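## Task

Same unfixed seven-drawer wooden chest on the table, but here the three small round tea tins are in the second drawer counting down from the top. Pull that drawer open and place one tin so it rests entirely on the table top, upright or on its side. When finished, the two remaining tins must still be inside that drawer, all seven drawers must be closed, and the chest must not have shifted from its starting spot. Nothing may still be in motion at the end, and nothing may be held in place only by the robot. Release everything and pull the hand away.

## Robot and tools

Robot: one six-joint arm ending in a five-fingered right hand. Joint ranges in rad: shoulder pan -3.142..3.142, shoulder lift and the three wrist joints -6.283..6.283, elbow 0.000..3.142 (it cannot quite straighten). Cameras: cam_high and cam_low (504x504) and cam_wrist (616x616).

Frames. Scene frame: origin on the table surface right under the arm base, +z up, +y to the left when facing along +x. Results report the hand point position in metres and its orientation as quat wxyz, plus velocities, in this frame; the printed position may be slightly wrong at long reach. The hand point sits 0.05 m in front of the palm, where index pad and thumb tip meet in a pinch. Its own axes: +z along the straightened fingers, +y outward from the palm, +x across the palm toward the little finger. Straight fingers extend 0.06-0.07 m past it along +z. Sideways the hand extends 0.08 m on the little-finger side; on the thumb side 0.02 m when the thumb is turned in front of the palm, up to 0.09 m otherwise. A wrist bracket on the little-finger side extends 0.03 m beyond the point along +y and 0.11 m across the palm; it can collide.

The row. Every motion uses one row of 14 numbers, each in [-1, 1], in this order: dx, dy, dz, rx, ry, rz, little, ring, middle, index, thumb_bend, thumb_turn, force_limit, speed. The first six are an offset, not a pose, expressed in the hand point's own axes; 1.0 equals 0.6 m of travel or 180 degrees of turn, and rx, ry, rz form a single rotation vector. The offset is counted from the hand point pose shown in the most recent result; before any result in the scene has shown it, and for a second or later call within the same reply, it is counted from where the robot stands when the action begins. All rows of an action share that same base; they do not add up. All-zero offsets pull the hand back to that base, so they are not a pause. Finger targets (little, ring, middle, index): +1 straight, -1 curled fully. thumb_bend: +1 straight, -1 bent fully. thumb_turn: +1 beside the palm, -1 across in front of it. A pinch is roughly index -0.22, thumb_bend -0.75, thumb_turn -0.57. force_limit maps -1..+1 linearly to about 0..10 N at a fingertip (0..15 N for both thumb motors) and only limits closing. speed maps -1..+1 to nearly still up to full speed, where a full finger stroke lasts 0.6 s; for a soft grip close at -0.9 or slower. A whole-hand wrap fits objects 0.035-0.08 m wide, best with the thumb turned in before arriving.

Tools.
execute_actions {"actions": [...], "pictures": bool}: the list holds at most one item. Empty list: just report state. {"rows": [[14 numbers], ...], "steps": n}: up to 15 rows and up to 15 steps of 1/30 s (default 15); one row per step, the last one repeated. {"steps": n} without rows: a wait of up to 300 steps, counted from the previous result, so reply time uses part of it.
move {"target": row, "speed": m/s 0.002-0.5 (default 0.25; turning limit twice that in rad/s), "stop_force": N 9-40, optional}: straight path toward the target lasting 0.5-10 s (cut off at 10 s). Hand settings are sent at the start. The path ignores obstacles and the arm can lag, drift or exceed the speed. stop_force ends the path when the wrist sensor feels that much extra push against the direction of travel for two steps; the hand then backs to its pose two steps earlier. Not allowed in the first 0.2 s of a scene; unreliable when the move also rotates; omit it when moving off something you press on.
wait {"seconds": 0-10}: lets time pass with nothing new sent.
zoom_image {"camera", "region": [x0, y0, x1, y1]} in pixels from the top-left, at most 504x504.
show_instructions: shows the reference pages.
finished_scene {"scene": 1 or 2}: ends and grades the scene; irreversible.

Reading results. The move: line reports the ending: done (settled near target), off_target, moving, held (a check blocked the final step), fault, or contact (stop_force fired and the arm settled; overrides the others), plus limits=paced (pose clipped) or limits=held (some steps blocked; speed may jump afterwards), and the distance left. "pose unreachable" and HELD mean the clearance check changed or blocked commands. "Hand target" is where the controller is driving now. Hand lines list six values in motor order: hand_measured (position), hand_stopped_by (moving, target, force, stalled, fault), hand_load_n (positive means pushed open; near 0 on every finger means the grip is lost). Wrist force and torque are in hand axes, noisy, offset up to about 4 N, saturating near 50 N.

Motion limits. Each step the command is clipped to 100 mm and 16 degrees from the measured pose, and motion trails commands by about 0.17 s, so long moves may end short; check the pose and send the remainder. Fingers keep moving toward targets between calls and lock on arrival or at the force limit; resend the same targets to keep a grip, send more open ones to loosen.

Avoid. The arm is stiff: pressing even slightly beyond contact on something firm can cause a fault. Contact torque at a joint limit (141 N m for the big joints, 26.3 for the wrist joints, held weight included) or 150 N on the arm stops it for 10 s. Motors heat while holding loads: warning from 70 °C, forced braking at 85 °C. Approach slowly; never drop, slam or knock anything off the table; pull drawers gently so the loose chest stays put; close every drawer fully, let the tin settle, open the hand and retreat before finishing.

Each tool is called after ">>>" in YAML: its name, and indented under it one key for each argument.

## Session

>>> execute_actions:
  actions: []

Scene clock: 0.00 s of 6600.00 s.
end_effector_position=(+0.5029, +0.0067, +0.1829) hand_measured=(+1.000, +1.000, +1.000, +1.000, +1.000, +1.000) hand_load_n=(+0.0, +0.0, +0.0, +0.0, +0.0, +0.0) hand_stopped_by=(target, target, target, target, target, target) hand_force_limit=0.00 hand_speed=-0.80 end_effector_quat_wxyz=(+0.230, -0.167, +0.809, +0.514) end_effector_velocity=(-0.000, +0.000, -0.000) end_effector_angular_velocity=(+0.001, +0.001, +0.000)
Joint positions: [-0.756 -0.848  1.664  0.997  0.748 -3.058]
Joint velocities: [-0.     0.001  0.001 -0.    -0.    -0.   ]
Joint torques (N m, as the arm reports them, + toward a larger angle): no reading
Wrist force (N, on the end effector, along its own x y z axes, offset not removed): no reading
Wrist torque (N m, same axes, about the end effector's origin, offset not removed): no reading
Hand target: +0.503, +0.007, +0.183; +0.230, -0.167, +0.809, +0.514

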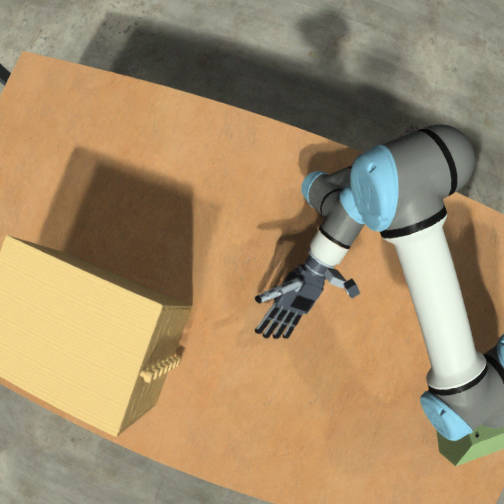

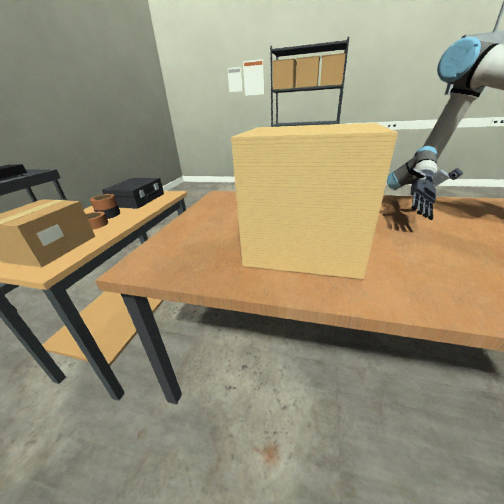

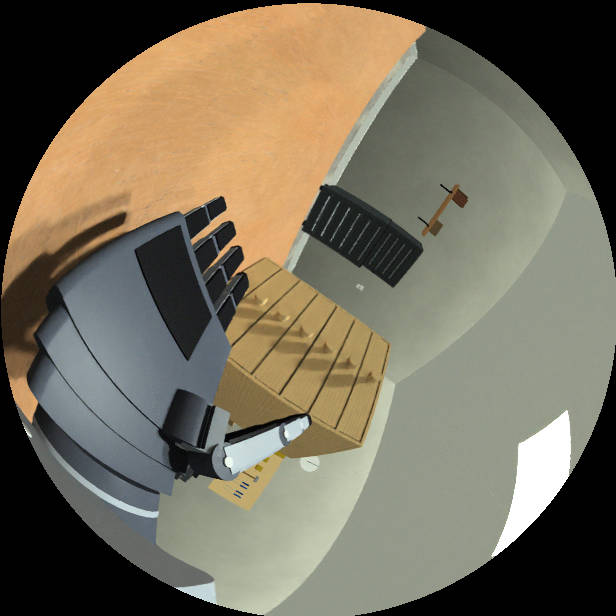

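>>> move:
  target: [-0.233,0.153,0.22,0.169,-0.223,0.551,1,1,1,0.45,-0.45,-0.57,0,0]
  speed: 0.4

Scene clock: 10.97 s of 6600.00 s.
end_effector_position=(+0.6000, +0.1694, +0.2800) hand_measured=(+1.000, +1.000, +1.000, +0.450, -0.450, -0.570) hand_load_n=(+0.0, +0.0, +0.0, +0.0, +0.0, +0.0) hand_stopped_by=(target, target, target, target, target, target) hand_force_limit=0.00 hand_speed=0.00 end_effector_quat_wxyz=(+0.030, +0.706, +0.628, +0.327) end_effector_velocity=(+0.001, +0.001, +0.000) end_effector_angular_velocity=(-0.002, +0.011, -0.008)
Joint positions: [ 0.238 -1.208  1.845  0.127  1.759  0.104]
Joint velocities: [ 0.007  0.006 -0.013  0.015  0.011  0.015]
Joint torques (N m, as the arm reports them, + toward a larger angle): [ 31.81 -19.15 -27.7    2.91   1.66   1.33]
Wrist force (N, on the end effector, along its own x y z axes, offset not removed): [1.1 0.1 0.2]
Wrist torque (N m, same axes, about the end effector's origin, offset not removed): [0.02 0.22 0.24]
Hand target: +0.600, +0.169, +0.280; +0.030, +0.706, +0.628, +0.326
Off the commanded pose: 0.000 m, 0 deg.
After step 90, 4.83 s passed at rest.
move: done

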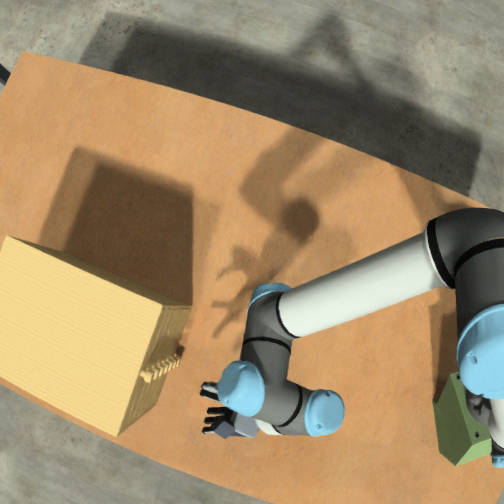

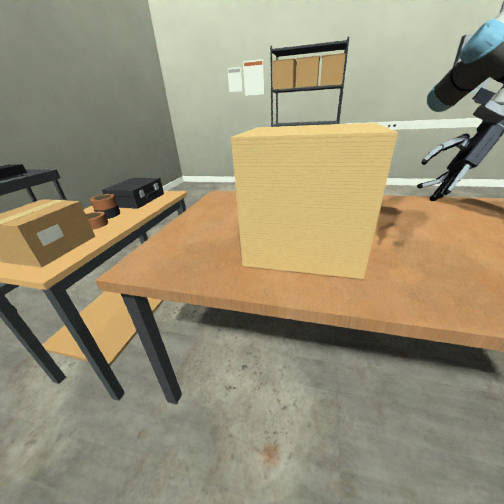

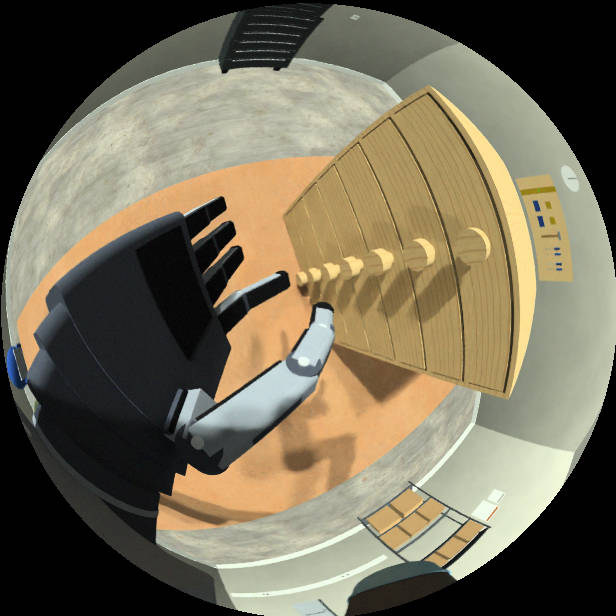

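>>> move:
  target: [0.058,0.1025,0.006,0,0,0,1,1,1,0.45,-0.45,-0.57,0,0]
  speed: 0.15

>>> zoom_image:
  camera: "cam_wrist"
  region: [240, 200, 460, 380]

>>> zoom_image:
  camera: "cam_high"
  region: [110, 330, 230, 450]

Scene clock: 17.80 s of 6600.00 s.
end_effector_position=(+0.6548, +0.1892, +0.3197) hand_measured=(+1.000, +1.000, +1.000, +0.450, -0.450, -0.570) hand_load_n=(+0.0, +0.0, +0.0, +0.0, +0.0, +0.0) hand_stopped_by=(target, target, target, target, target, target) hand_force_limit=0.00 hand_speed=0.00 end_effector_quat_wxyz=(+0.030, +0.706, +0.628, +0.327) end_effector_velocity=(+0.001, +0.001, +0.001) end_effector_angular_velocity=(-0.000, +0.002, +0.001)
Joint positions: [ 0.298 -1.137  1.618  0.292  1.802  0.146]
Joint velocities: [ 0.003  0.004 -0.008  0.007  0.002  0.002]
Joint torques (N m, as the arm reports them, + toward a larger angle): [ 34.06 -21.63 -28.48   2.81   2.07   1.71]
Wrist force (N, on the end effector, along its own x y z axes, offset not removed): [0.6 1.6 1.8]
Wrist torque (N m, same axes, about the end effector's origin, offset not removed): [0.08 0.17 0.25]
Hand target: +0.655, +0.189, +0.320; +0.030, +0.706, +0.628, +0.327
Off the commanded pose: 0.000 m, 0 deg.
After step 90, 2.80 s passed at rest.
move: done

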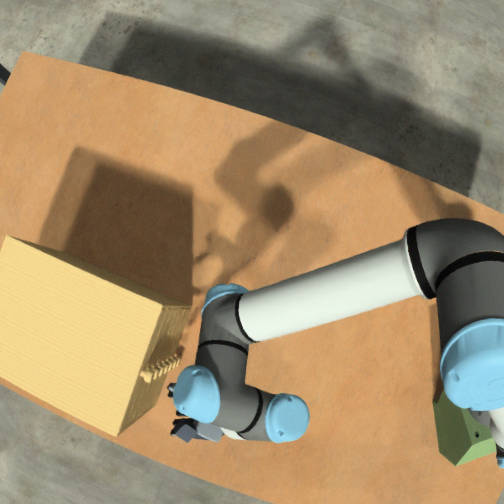

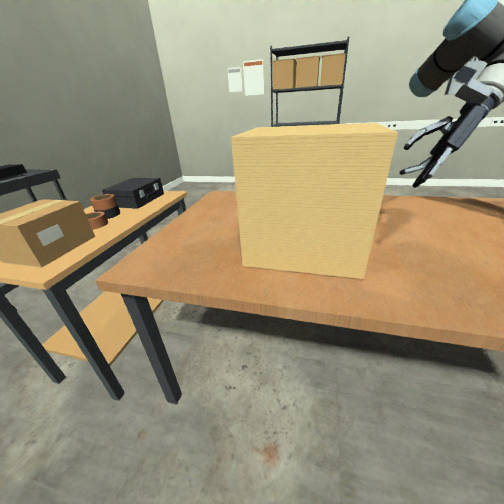

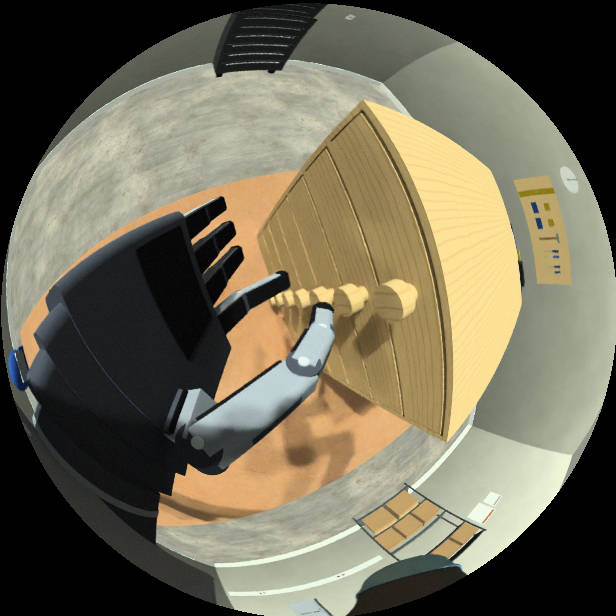

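Region (240, 200, 460, 380) of cam_wrist's 616x616 image, scaled by 2.291, with more detail than that image has; it fills the top 412 rows of this view, and the rest is white.

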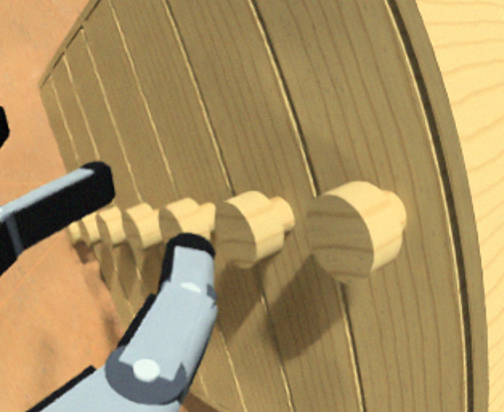

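Region (110, 330, 230, 450) of cam_high's 504x504 image, scaled by 4.200, with more detail than that image has.

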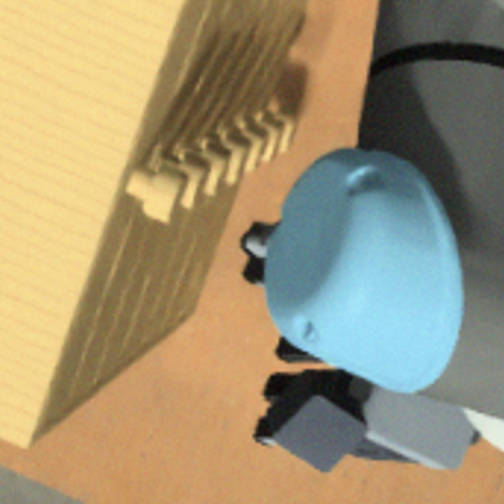

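>>> move:
  target: [0,0.034,-0.018,0,0,0,1,1,1,0.45,-0.45,-0.57,0,0]
  speed: 0.06

>>> zoom_image:
  camera: "cam_wrist"
  region: [240, 230, 400, 370]

>>> zoom_image:
  camera: "cam_high"
  region: [110, 330, 230, 450]

Scene clock: 22.87 s of 6600.00 s.
end_effector_position=(+0.6669, +0.1810, +0.3372) hand_measured=(+1.000, +1.000, +1.000, +0.450, -0.450, -0.570) hand_load_n=(+0.0, +0.0, +0.0, +0.0, +0.0, +0.0) hand_stopped_by=(target, target, target, target, target, target) hand_force_limit=0.00 hand_speed=0.00 end_effector_quat_wxyz=(+0.030, +0.706, +0.628, +0.327) end_effector_velocity=(+0.001, -0.001, +0.001) end_effector_angular_velocity=(-0.001, +0.002, +0.000)
Joint positions: [ 0.297 -1.147  1.571  0.349  1.801  0.145]
Joint velocities: [-0.    -0.    -0.004  0.006  0.     0.   ]
Joint torques (N m, as the arm reports them, + toward a larger angle): [  8.29 -43.29 -30.58   2.61  -3.34  -1.33]
Wrist force (N, on the end effector, along its own x y z axes, offset not removed): [1.1 1.1 -0.1]
Wrist torque (N m, same axes, about the end effector's origin, offset not removed): [0.30 0.14 0.37]
Hand target: +0.667, +0.181, +0.337; +0.030, +0.706, +0.628, +0.327
Off the commanded pose: 0.000 m, 0 deg.
After step 90, 1.20 s passed at rest.
move: done

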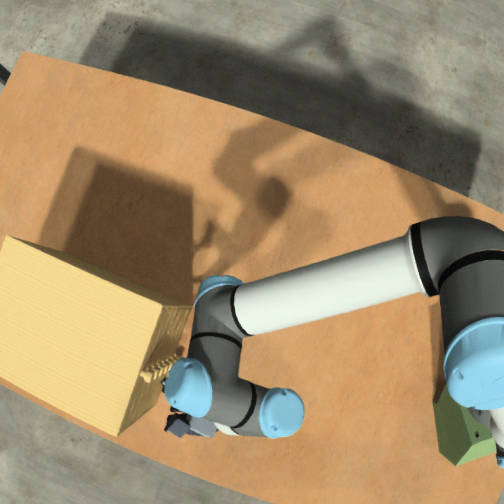

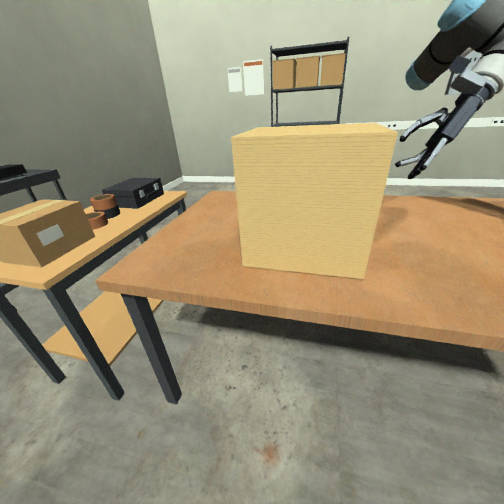

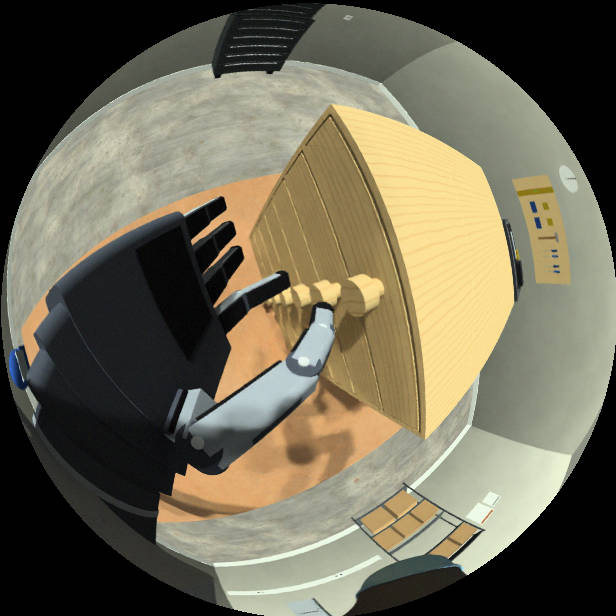

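Region (240, 230, 400, 370) of cam_wrist's 616x616 image, scaled by 3.150, with more detail than that image has; it fills the top 441 rows of this view, and the rest is white.

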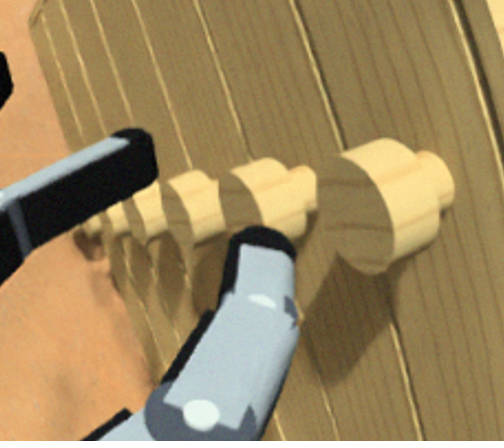

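Region (110, 330, 230, 450) of cam_high's 504x504 image, scaled by 4.200, with more detail than that image has.

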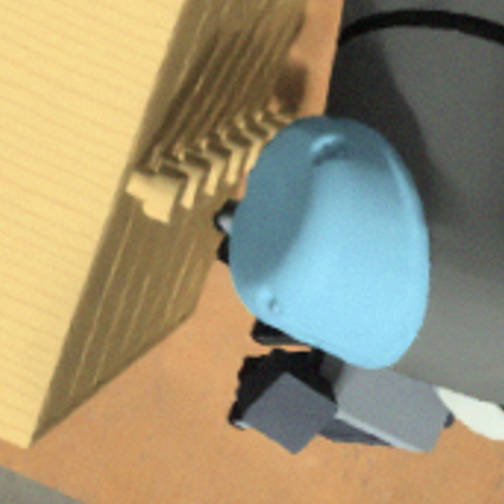

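>>> move:
  target: [-0.0176,-0.019,0.033,0,0,0,1,1,1,0.45,-0.45,-0.57,0,0]
  speed: 0.06

>>> zoom_image:
  camera: "cam_wrist"
  region: [240, 230, 400, 370]

>>> zoom_image:
  camera: "cam_high"
  region: [110, 330, 230, 450]

Scene clock: 30.50 s of 6600.00 s.
end_effector_position=(+0.6670, +0.1811, +0.3124) hand_measured=(+1.000, +1.000, +1.000, +0.450, -0.450, -0.570) hand_load_n=(+0.0, +0.0, +0.0, +0.0, +0.0, +0.0) hand_stopped_by=(target, target, target, target, target, target) hand_force_limit=0.00 hand_speed=0.00 end_effector_quat_wxyz=(+0.030, +0.706, +0.628, +0.327) end_effector_velocity=(-0.000, -0.000, -0.003) end_effector_angular_velocity=(-0.000, +0.001, +0.001)
Joint positions: [ 0.269 -1.127  1.599  0.296  1.781  0.126]
Joint velocities: [-0.003  0.002  0.004 -0.005 -0.002 -0.002]
Joint torques (N m, as the arm reports them, + toward a larger angle): [  9.1  -21.67  -0.24  -1.28  -3.26  -1.58]
Wrist force (N, on the end effector, along its own x y z axes, offset not removed): [0.2 -1.0 0.4]
Wrist torque (N m, same axes, about the end effector's origin, offset not removed): [-0.18 0.24 0.14]
Hand target: +0.667, +0.181, +0.312; +0.030, +0.706, +0.628, +0.327
Off the commanded pose: 0.000 m, 0 deg.
After step 90, 3.77 s passed at rest.
move: done

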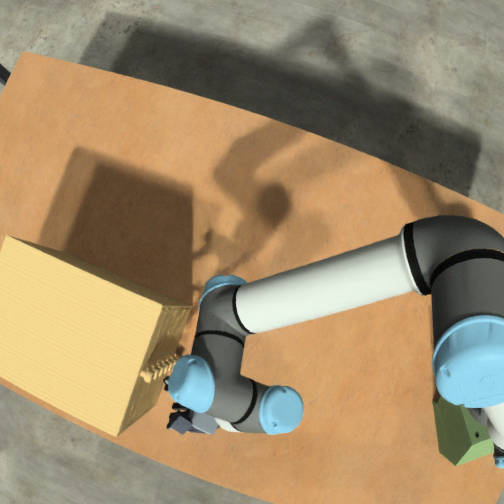

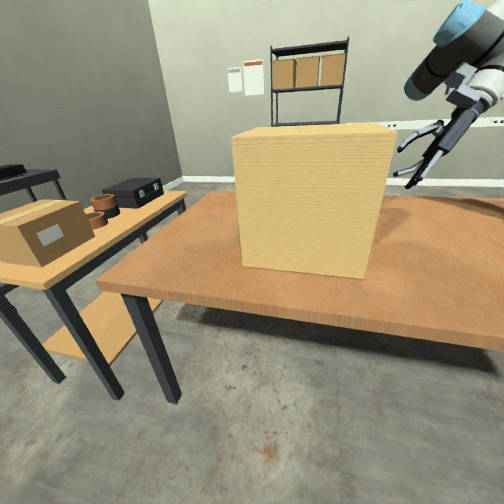

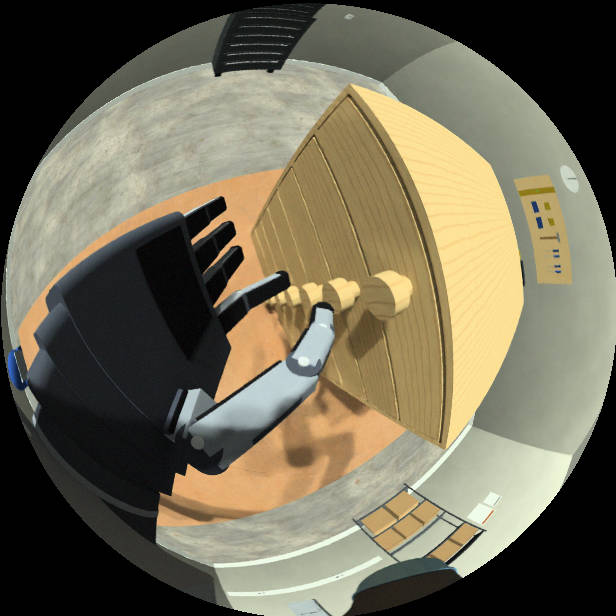

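Region (240, 230, 400, 370) of cam_wrist's 616x616 image, scaled by 3.150, with more detail than that image has; it fills the top 441 rows of this view, and the rest is white.

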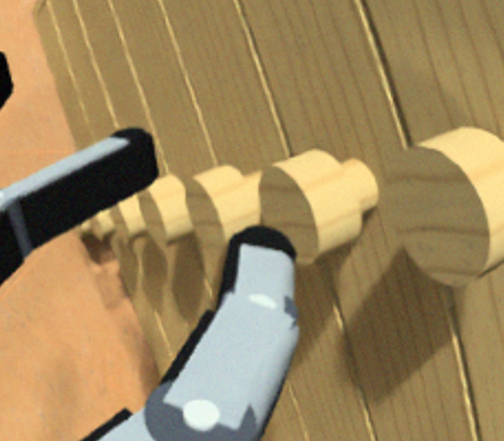

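Region (110, 330, 230, 450) of cam_high's 504x504 image, scaled by 4.200, with more detail than that image has.

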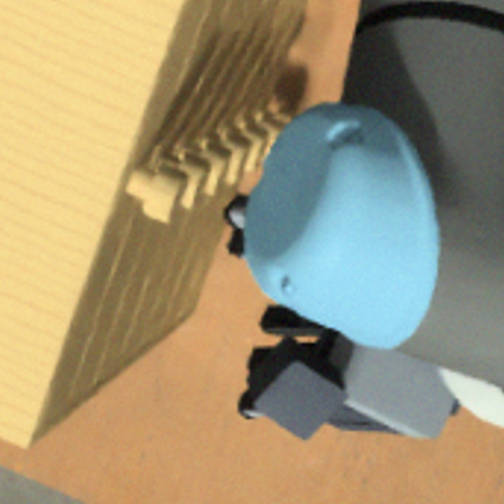

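>>> move:
  target: [0.0035,0.03,0.0085,0,0,0,1,1,1,0.45,-0.45,-0.57,0,0]
  speed: 0.025

>>> zoom_image:
  camera: "cam_wrist"
  region: [240, 230, 400, 370]

>>> zoom_image:
  camera: "cam_high"
  region: [110, 330, 230, 450]

Scene clock: 34.57 s of 6600.00 s.
end_effector_position=(+0.6848, +0.1811, +0.3173) hand_measured=(+1.000, +1.000, +1.000, +0.450, -0.450, -0.570) hand_load_n=(+0.0, +0.0, +0.0, +0.0, +0.0, +0.0) hand_stopped_by=(target, target, target, target, target, target) hand_force_limit=0.00 hand_speed=0.00 end_effector_quat_wxyz=(+0.030, +0.706, +0.628, +0.327) end_effector_velocity=(+0.002, +0.000, +0.001) end_effector_angular_velocity=(+0.000, +0.000, +0.000)
Joint positions: [ 0.267 -1.104  1.537  0.335  1.78   0.124]
Joint velocities: [ 0.     0.003 -0.008  0.005 -0.     0.   ]
Joint torques (N m, as the arm reports them, + toward a larger angle): [  9.14 -23.4  -30.17   2.61  -3.35  -1.72]
Wrist force (N, on the end effector, along its own x y z axes, offset not removed): [3.5 0.3 1.9]
Wrist torque (N m, same axes, about the end effector's origin, offset not removed): [-0.05 -0.27 0.50]
Hand target: +0.685, +0.181, +0.317; +0.030, +0.706, +0.628, +0.327
Off the commanded pose: 0.000 m, 0 deg.
move: done

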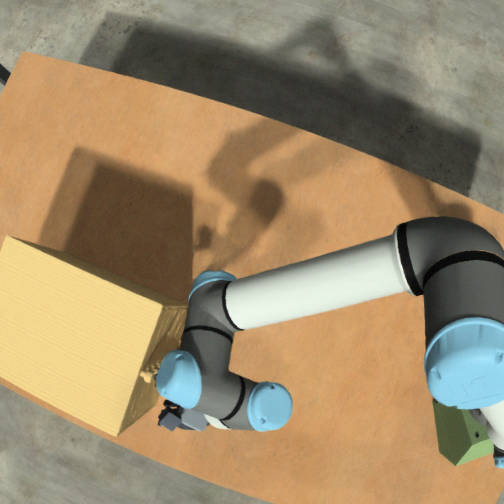

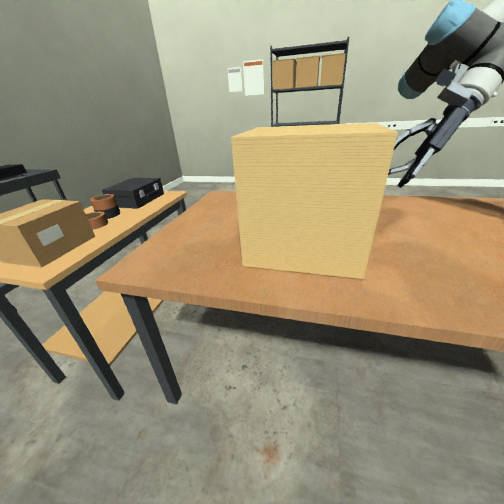

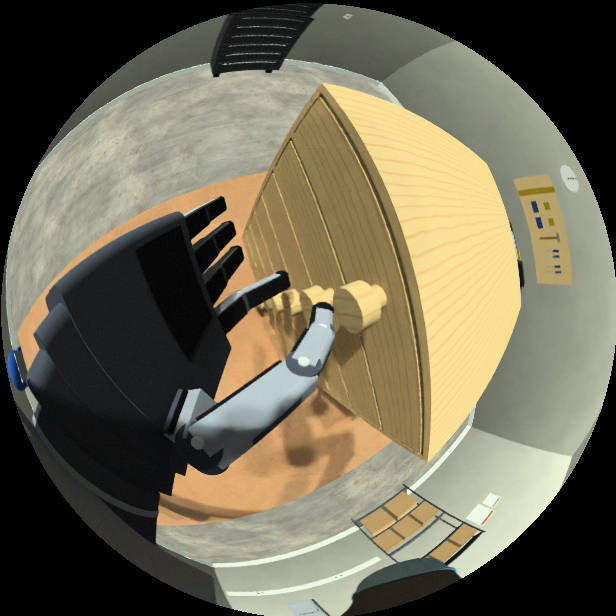

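Region (240, 230, 400, 370) of cam_wrist's 616x616 image, scaled by 3.150, with more detail than that image has; it fills the top 441 rows of this view, and the rest is white.

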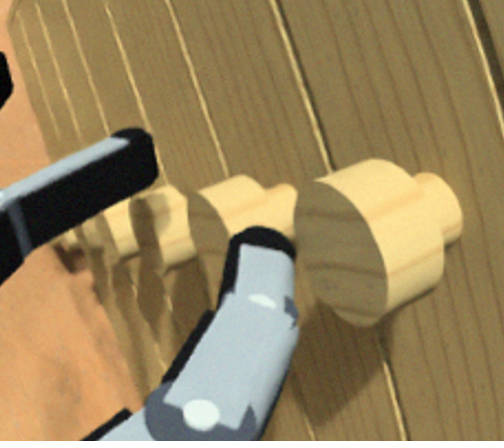

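Region (110, 330, 230, 450) of cam_high's 504x504 image, scaled by 4.200, with more detail than that image has.

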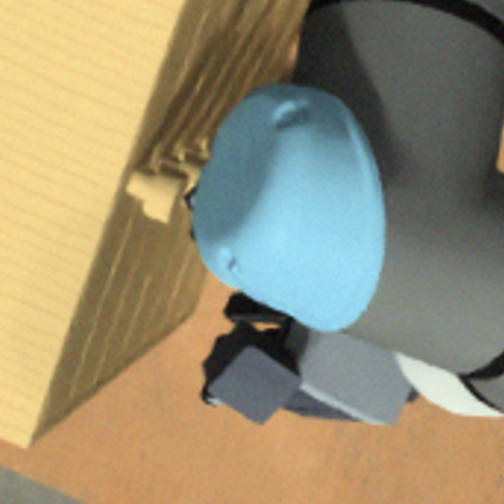

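>>> move:
  target: [-0.0075,0.012,0.003,0,0,0,1,1,1,0.45,-0.45,-0.57,0,0]
  speed: 0.015

>>> zoom_image:
  camera: "cam_wrist"
  region: [240, 230, 400, 370]

Scene clock: 37.20 s of 6600.00 s.
end_effector_position=(+0.6917, +0.1764, +0.3173) hand_measured=(+1.000, +1.000, +1.000, +0.450, -0.454, -0.570) hand_load_n=(+0.0, +0.0, +0.0, +0.0, -7.5, -0.5) hand_stopped_by=(target, target, target, target, target, target) hand_force_limit=0.00 hand_speed=0.00 end_effector_quat_wxyz=(+0.030, +0.706, +0.628, +0.327) end_effector_velocity=(+0.002, -0.001, +0.000) end_effector_angular_velocity=(+0.000, -0.001, -0.001)
Joint positions: [ 0.255 -1.101  1.521  0.347  1.771  0.116]
Joint velocities: [-0.003  0.001 -0.005  0.003 -0.002 -0.002]
Joint torques (N m, as the arm reports them, + toward a larger angle): [  6.22 -27.45 -36.96   0.08  -3.07  -1.7 ]
Wrist force (N, on the end effector, along its own x y z axes, offset not removed): [2.0 -9.9 -2.6]
Wrist torque (N m, same axes, about the end effector's origin, offset not removed): [0.00 0.12 0.23]
Hand target: +0.692, +0.176, +0.317; +0.030, +0.706, +0.628, +0.327
Off the commanded pose: 0.000 m, 0 deg.
move: done

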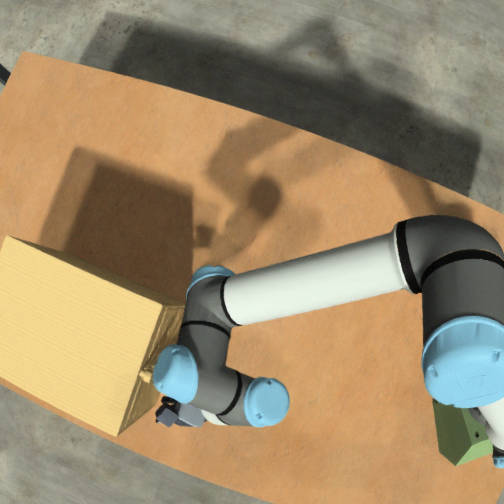

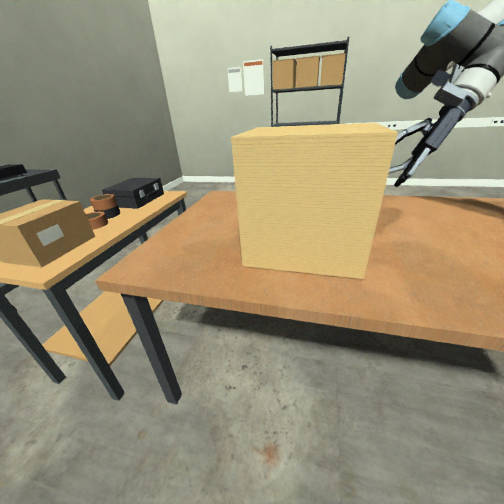

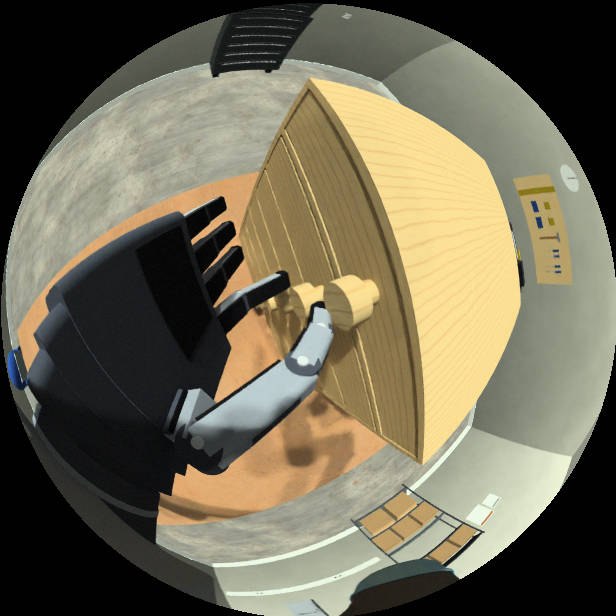

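Region (240, 230, 400, 370) of cam_wrist's 616x616 image, scaled by 3.150, with more detail than that image has; it fills the top 441 rows of this view, and the rest is white.

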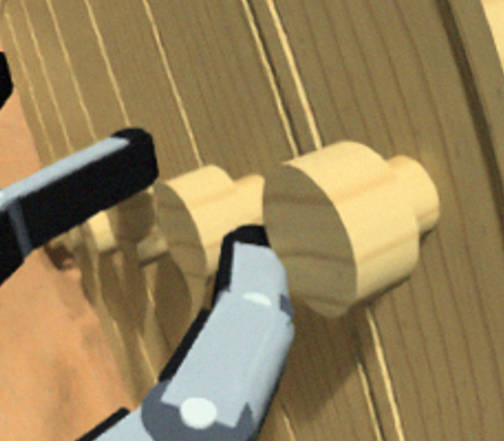

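>>> execute_actions:
  actions:
    - {"rows":[[0,-0.006,-0.0035,0,0,0,1,1,1,0.45,-0.45,-0.57,0,0],[0,-0.0115,-0.0067,0,0,0,1,1,1,0.45,-0.45,-0.57,0,0],[0,-0.0145,-0.0083,0,0,0,1,1,1,0.45,-0.45,-0.57,0,0],[0,-0.0145,-0.0083,0,0,0,1,1,1,0.45,-0.45,-0.57,0,0],[-0.003,-0.018,-0.003,0,0,0,1,1,1,0.45,-0.45,-0.57,0,0],[-0.006,-0.021,0.002,0,0,0,1,1,1,0.45,-0.45,-0.57,0,0],[-0.009,-0.024,0.008,0,0,0,1,1,1,0.45,-0.45,-0.57,0,0],[-0.012,-0.027,0.013,0,0,0,1,1,1,0.45,-0.45,-0.57,0,0],[-0.014,-0.0295,0.018,0,0,0,1,1,1,0.45,-0.45,-0.57,0,0]],"steps":15}
  pictures: false

>>> wait:
  seconds: 0.3

>>> zoom_image:
  camera: "cam_wrist"
  region: [240, 230, 400, 370]

>>> zoom_image:
  camera: "cam_high"
  region: [110, 330, 230, 450]

Scene clock: 41.40 s of 6600.00 s.
end_effector_position=(+0.6820, +0.1764, +0.2998) hand_measured=(+1.000, +1.000, +1.000, +0.450, -0.450, -0.570) hand_load_n=(+0.0, +0.0, +0.0, +0.0, +0.0, +0.0) hand_stopped_by=(target, target, target, target, target, target) hand_force_limit=0.00 hand_speed=0.00 end_effector_quat_wxyz=(+0.030, +0.706, +0.628, +0.327) end_effector_velocity=(-0.001, +0.001, -0.022) end_effector_angular_velocity=(+0.000, -0.001, +0.000)
Joint positions: [ 0.24  -1.102  1.57   0.296  1.761  0.105]
Joint velocities: [-0.022  0.018  0.026 -0.049 -0.017 -0.016]
Joint torques (N m, as the arm reports them, + toward a larger angle): [ 10.87 -22.15  -0.09  -1.28  -3.46  -1.78]
Wrist force (N, on the end effector, along its own x y z axes, offset not removed): [0.1 2.6 0.8]
Wrist torque (N m, same axes, about the end effector's origin, offset not removed): [0.37 0.17 0.38]
Hand target: +0.682, +0.176, +0.297; +0.030, +0.706, +0.628, +0.327
Off the commanded pose: 0.003 m, 0 deg.
Steps of this call (steps 1 to 90: nothing new was sent; then 0.70 s passed at rest; steps 91 to 105: all 15 steps of this action). Readings (end_effector_position | what the end effector reports):
91: (+0.6919, +0.1762, +0.3173) | hand_measured=(+1.000, +1.000, +1.000, +0.450, -0.454, -0.570) hand_load_n=(+0.0, +0.0, +0.0, +0.0, -8.5, -1.0) hand_stopped_by=(target, target, target, target, target, target) hand_force_limit=0.00 hand_speed=0.00
92: (+0.6913, +0.1762, +0.3172) | hand_measured=(+1.000, +1.000, +1.000, +0.450, -0.454, -0.570) hand_load_n=(+0.0, +0.0, +0.0, +0.0, -8.5, -1.0) hand_stopped_by=(target, target, target, target, target, target) hand_force_limit=0.00 hand_speed=0.00
94: (+0.6883, +0.1762, +0.3171) | hand_measured=(+1.000, +1.000, +1.000, +0.450, -0.454, -0.570) hand_load_n=(+0.0, +0.0, +0.0, +0.0, -3.0, -0.5) hand_stopped_by=(target, target, target, target, target, target) hand_force_limit=0.00 hand_speed=0.00
98: (+0.6836, +0.1763, +0.3129) | hand_measured=(+1.000, +1.000, +1.000, +0.450, -0.450, -0.570) hand_load_n=(+0.0, +0.0, +0.0, +0.0, +0.0, +0.0) hand_stopped_by=(target, target, target, target, target, target) hand_force_limit=0.00 hand_speed=0.00
105: the state above

Scene clock: 41.70 s of 6600.00 s.
end_effector_position=(+0.6818, +0.1765, +0.2974) hand_measured=(+1.000, +1.000, +1.000, +0.450, -0.450, -0.570) hand_load_n=(+0.0, +0.0, +0.0, +0.0, +0.0, +0.0) hand_stopped_by=(target, target, target, target, target, target) hand_force_limit=0.00 hand_speed=0.00 end_effector_quat_wxyz=(+0.030, +0.706, +0.628, +0.327) end_effector_velocity=(-0.001, +0.000, -0.002) end_effector_angular_velocity=(+0.000, +0.002, -0.000)
Joint positions: [ 0.238 -1.1    1.573  0.29   1.759  0.104]
Joint velocities: [-0.002  0.002  0.003 -0.004 -0.001 -0.   ]
Joint torques (N m, as the arm reports them, + toward a larger angle): [  8.77 -23.5    0.4   -1.13  -3.38  -1.61]
Wrist force (N, on the end effector, along its own x y z axes, offset not removed): [2.2 -0.7 0.5]
Wrist torque (N m, same axes, about the end effector's origin, offset not removed): [-0.02 -0.14 0.30]
Hand target: +0.682, +0.176, +0.297; +0.030, +0.706, +0.628, +0.327
Off the commanded pose: 0.000 m, 0 deg.
Steps of this call (steps 1 to 9: nothing new was sent). Readings (end_effector_position | what the end effector reports):
1: (+0.6819, +0.1764, +0.2991) | hand_measured=(+1.000, +1.000, +1.000, +0.450, -0.450, -0.570) hand_load_n=(+0.0, +0.0, +0.0, +0.0, +0.0, +0.0) hand_stopped_by=(target, target, target, target, target, target) hand_force_limit=0.00 hand_speed=0.00
2: (+0.6819, +0.1764, +0.2986) | hand_measured=(+1.000, +1.000, +1.000, +0.450, -0.450, -0.570) hand_load_n=(+0.0, +0.0, +0.0, +0.0, +0.0, +0.0) hand_stopped_by=(target, target, target, target, target, target) hand_force_limit=0.00 hand_speed=0.00
4: (+0.6819, +0.1764, +0.2980) | hand_measured=(+1.000, +1.000, +1.000, +0.450, -0.450, -0.570) hand_load_n=(+0.0, +0.0, +0.0, +0.0, +0.0, +0.0) hand_stopped_by=(target, target, target, target, target, target) hand_force_limit=0.00 hand_speed=0.00
8: (+0.6818, +0.1765, +0.2975) | hand_measured=(+1.000, +1.000, +1.000, +0.450, -0.450, -0.570) hand_load_n=(+0.0, +0.0, +0.0, +0.0, +0.0, +0.0) hand_stopped_by=(target, target, target, target, target, target) hand_force_limit=0.00 hand_speed=0.00
9: the state above

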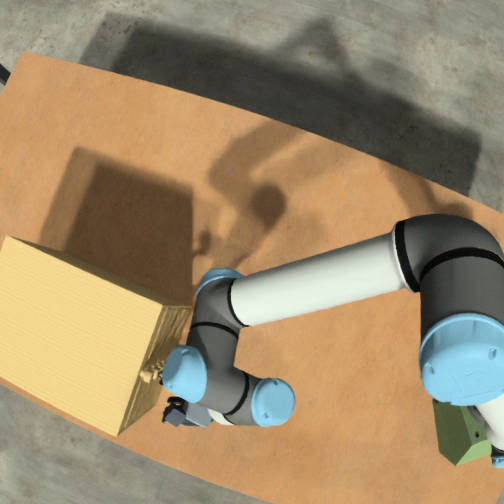

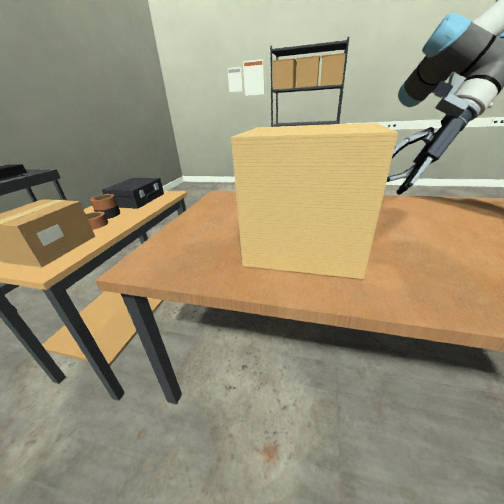

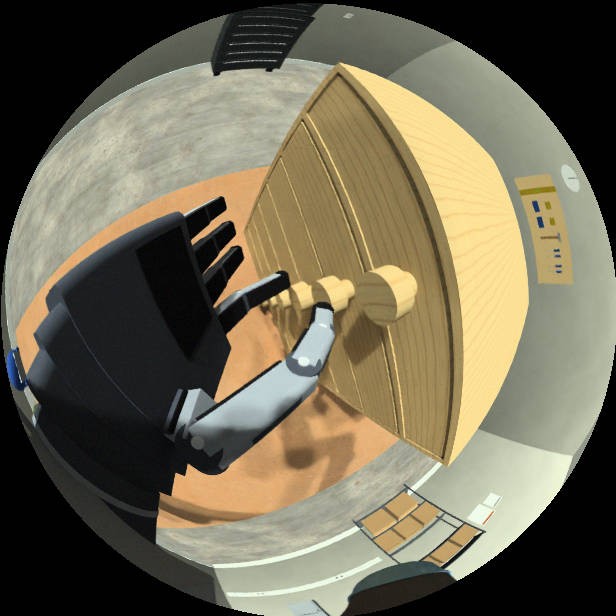

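Region (240, 230, 400, 370) of cam_wrist's 616x616 image, scaled by 3.150, with more detail than that image has; it fills the top 441 rows of this view, and the rest is white.

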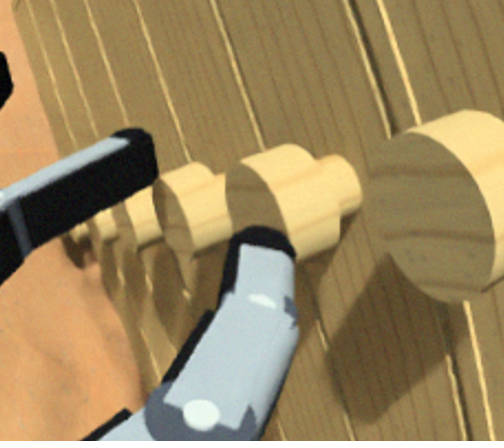

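Region (110, 330, 230, 450) of cam_high's 504x504 image, scaled by 4.200, with more detail than that image has.

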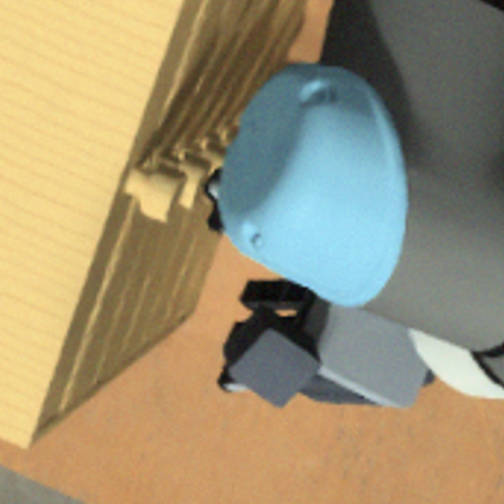

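>>> move:
  target: [-0.003,0.026,0.0113,0,0,0,1,1,1,0.45,-0.45,-0.57,0,0]
  speed: 0.015

>>> zoom_image:
  camera: "cam_wrist"
  region: [240, 230, 400, 370]

Scene clock: 47.03 s of 6600.00 s.
end_effector_position=(+0.6984, +0.1741, +0.2984) hand_measured=(+1.000, +1.000, +1.000, +0.450, -0.448, -0.570) hand_load_n=(+0.0, +0.0, +0.0, +0.0, +1.0, +0.5) hand_stopped_by=(target, target, target, target, target, target) hand_force_limit=0.00 hand_speed=0.00 end_effector_quat_wxyz=(+0.030, +0.706, +0.628, +0.327) end_effector_velocity=(+0.003, -0.001, -0.000) end_effector_angular_velocity=(-0.000, +0.001, -0.000)
Joint positions: [ 0.229 -1.078  1.521  0.321  1.752  0.097]
Joint velocities: [-0.002  0.003 -0.008  0.005 -0.001 -0.001]
Joint torques (N m, as the arm reports them, + toward a larger angle): [ 10.2  -22.03 -28.94   2.54  -3.54  -1.66]
Wrist force (N, on the end effector, along its own x y z axes, offset not removed): [0.6 -1.9 -2.5]
Wrist torque (N m, same axes, about the end effector's origin, offset not removed): [-0.40 0.17 0.13]
Hand target: +0.699, +0.174, +0.298; +0.030, +0.706, +0.628, +0.327
Off the commanded pose: 0.000 m, 0 deg.
After step 90, 0.93 s passed at rest.
move: done

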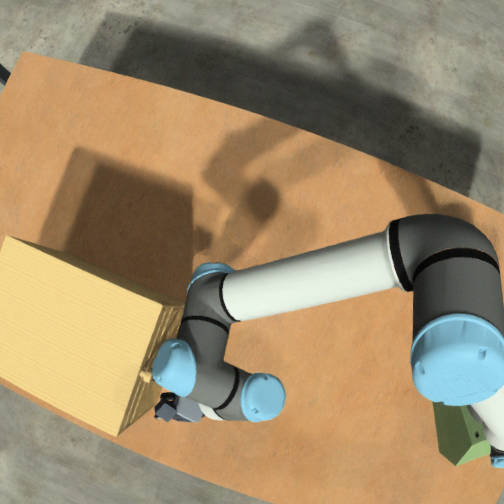

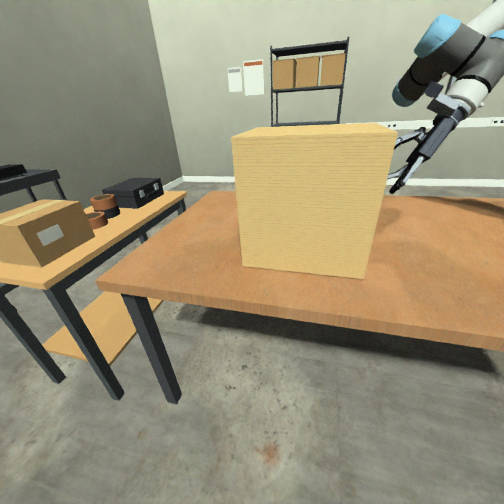

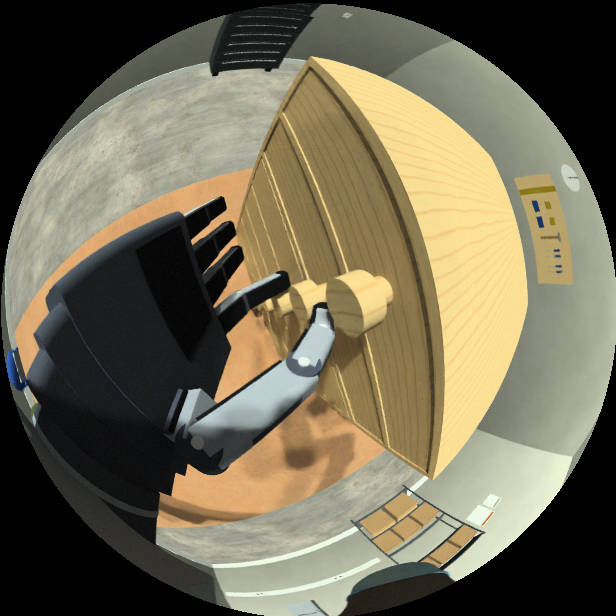

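Region (240, 230, 400, 370) of cam_wrist's 616x616 image, scaled by 3.150, with more detail than that image has; it fills the top 441 rows of this view, and the rest is white.

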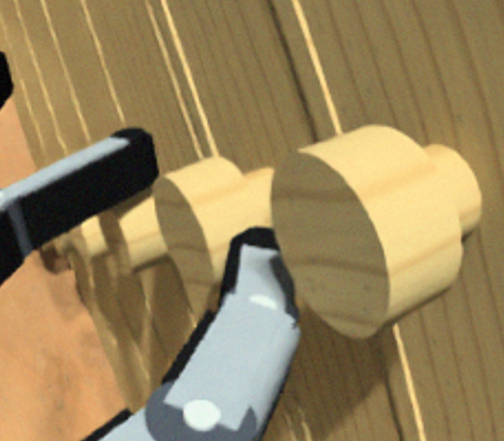

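>>> execute_actions:
  actions:
    - {"rows":[[0,-0.003,-0.0017,0,0,0,1,1,1,-0.2,-0.45,-0.57,-0.2,-0.4]],"steps":15}

>>> zoom_image:
  camera: "cam_wrist"
  region: [240, 230, 400, 370]

Scene clock: 49.07 s of 6600.00 s.
end_effector_position=(+0.6964, +0.1741, +0.2983) hand_measured=(+1.000, +1.000, +1.000, +0.058, -0.448, -0.570) hand_load_n=(+0.0, +0.0, +0.0, +11.5, +4.5, -0.5) hand_stopped_by=(target, target, target, force, target, target) hand_force_limit=-0.20 hand_speed=-0.40 end_effector_quat_wxyz=(+0.030, +0.706, +0.628, +0.327) end_effector_velocity=(-0.000, +0.000, +0.000) end_effector_angular_velocity=(-0.000, -0.001, -0.000)
Joint positions: [ 0.229 -1.082  1.528  0.317  1.753  0.097]
Joint velocities: [ 0.    -0.001  0.001 -0.001  0.    -0.   ]
Joint torques (N m, as the arm reports them, + toward a larger angle): [ 35.77 -46.71  -0.07  -1.33   1.86   1.54]
Wrist force (N, on the end effector, along its own x y z axes, offset not removed): [-0.4 0.9 1.3]
Wrist torque (N m, same axes, about the end effector's origin, offset not removed): [0.27 0.22 0.25]
Hand target: +0.696, +0.174, +0.298; +0.030, +0.706, +0.628, +0.327
Off the commanded pose: 0.000 m, 0 deg.
Steps of this call (steps 1 to 46: nothing new was sent; steps 47 to 61: all 15 steps of this action). Readings (end_effector_position | what the end effector reports):
47: (+0.6987, +0.1740, +0.2984) | hand_measured=(+1.000, +1.000, +1.000, +0.450, -0.448, -0.570) hand_load_n=(+0.0, +0.0, +0.0, +0.0, +1.0, +0.5) hand_stopped_by=(target, target, target, moving, target, target) hand_force_limit=-0.20 hand_speed=-0.40
48: (+0.6984, +0.1740, +0.2983) | hand_measured=(+1.000, +1.000, +1.000, +0.450, -0.448, -0.570) hand_load_n=(+0.0, +0.0, +0.0, +0.0, +1.0, +0.5) hand_stopped_by=(target, target, target, moving, target, target) hand_force_limit=-0.20 hand_speed=-0.40
50: (+0.6976, +0.1740, +0.2981) | hand_measured=(+1.000, +1.000, +1.000, +0.420, -0.448, -0.570) hand_load_n=(+0.0, +0.0, +0.0, +0.0, +2.0, -0.5) hand_stopped_by=(target, target, target, moving, target, target) hand_force_limit=-0.20 hand_speed=-0.40
54: (+0.6967, +0.1740, +0.2981) | hand_measured=(+1.000, +1.000, +1.000, +0.286, -0.448, -0.570) hand_load_n=(+0.0, +0.0, +0.0, +0.0, +1.5, +0.0) hand_stopped_by=(target, target, target, moving, target, target) hand_force_limit=-0.20 hand_speed=-0.40
61: the state above

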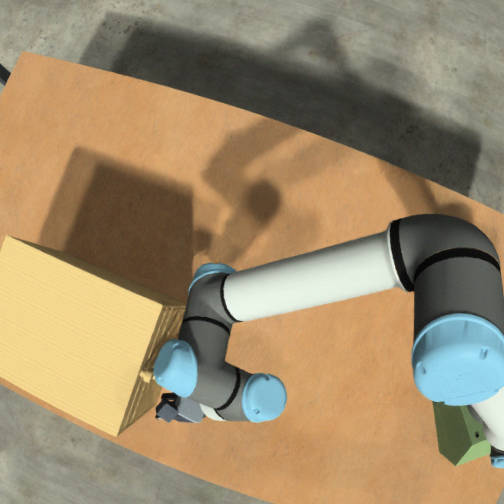

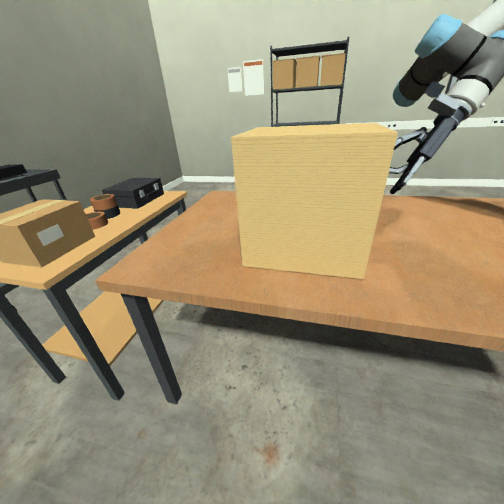

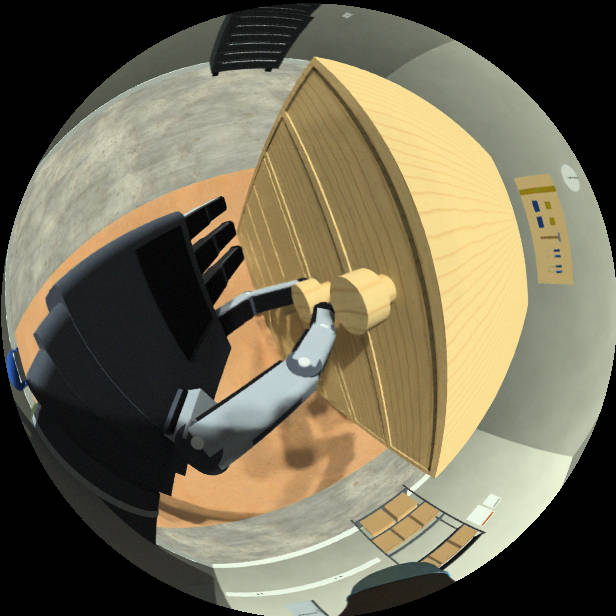

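Region (240, 230, 400, 370) of cam_wrist's 616x616 image, scaled by 3.150, with more detail than that image has; it fills the top 441 rows of this view, and the rest is white.

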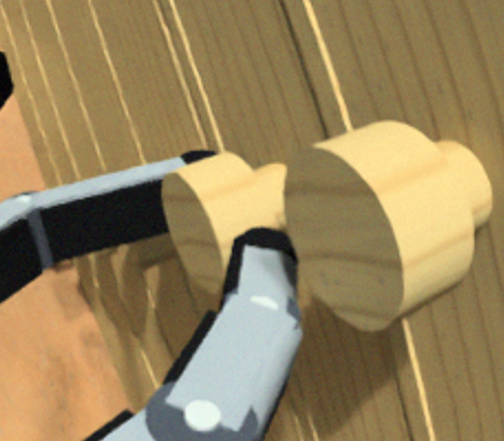

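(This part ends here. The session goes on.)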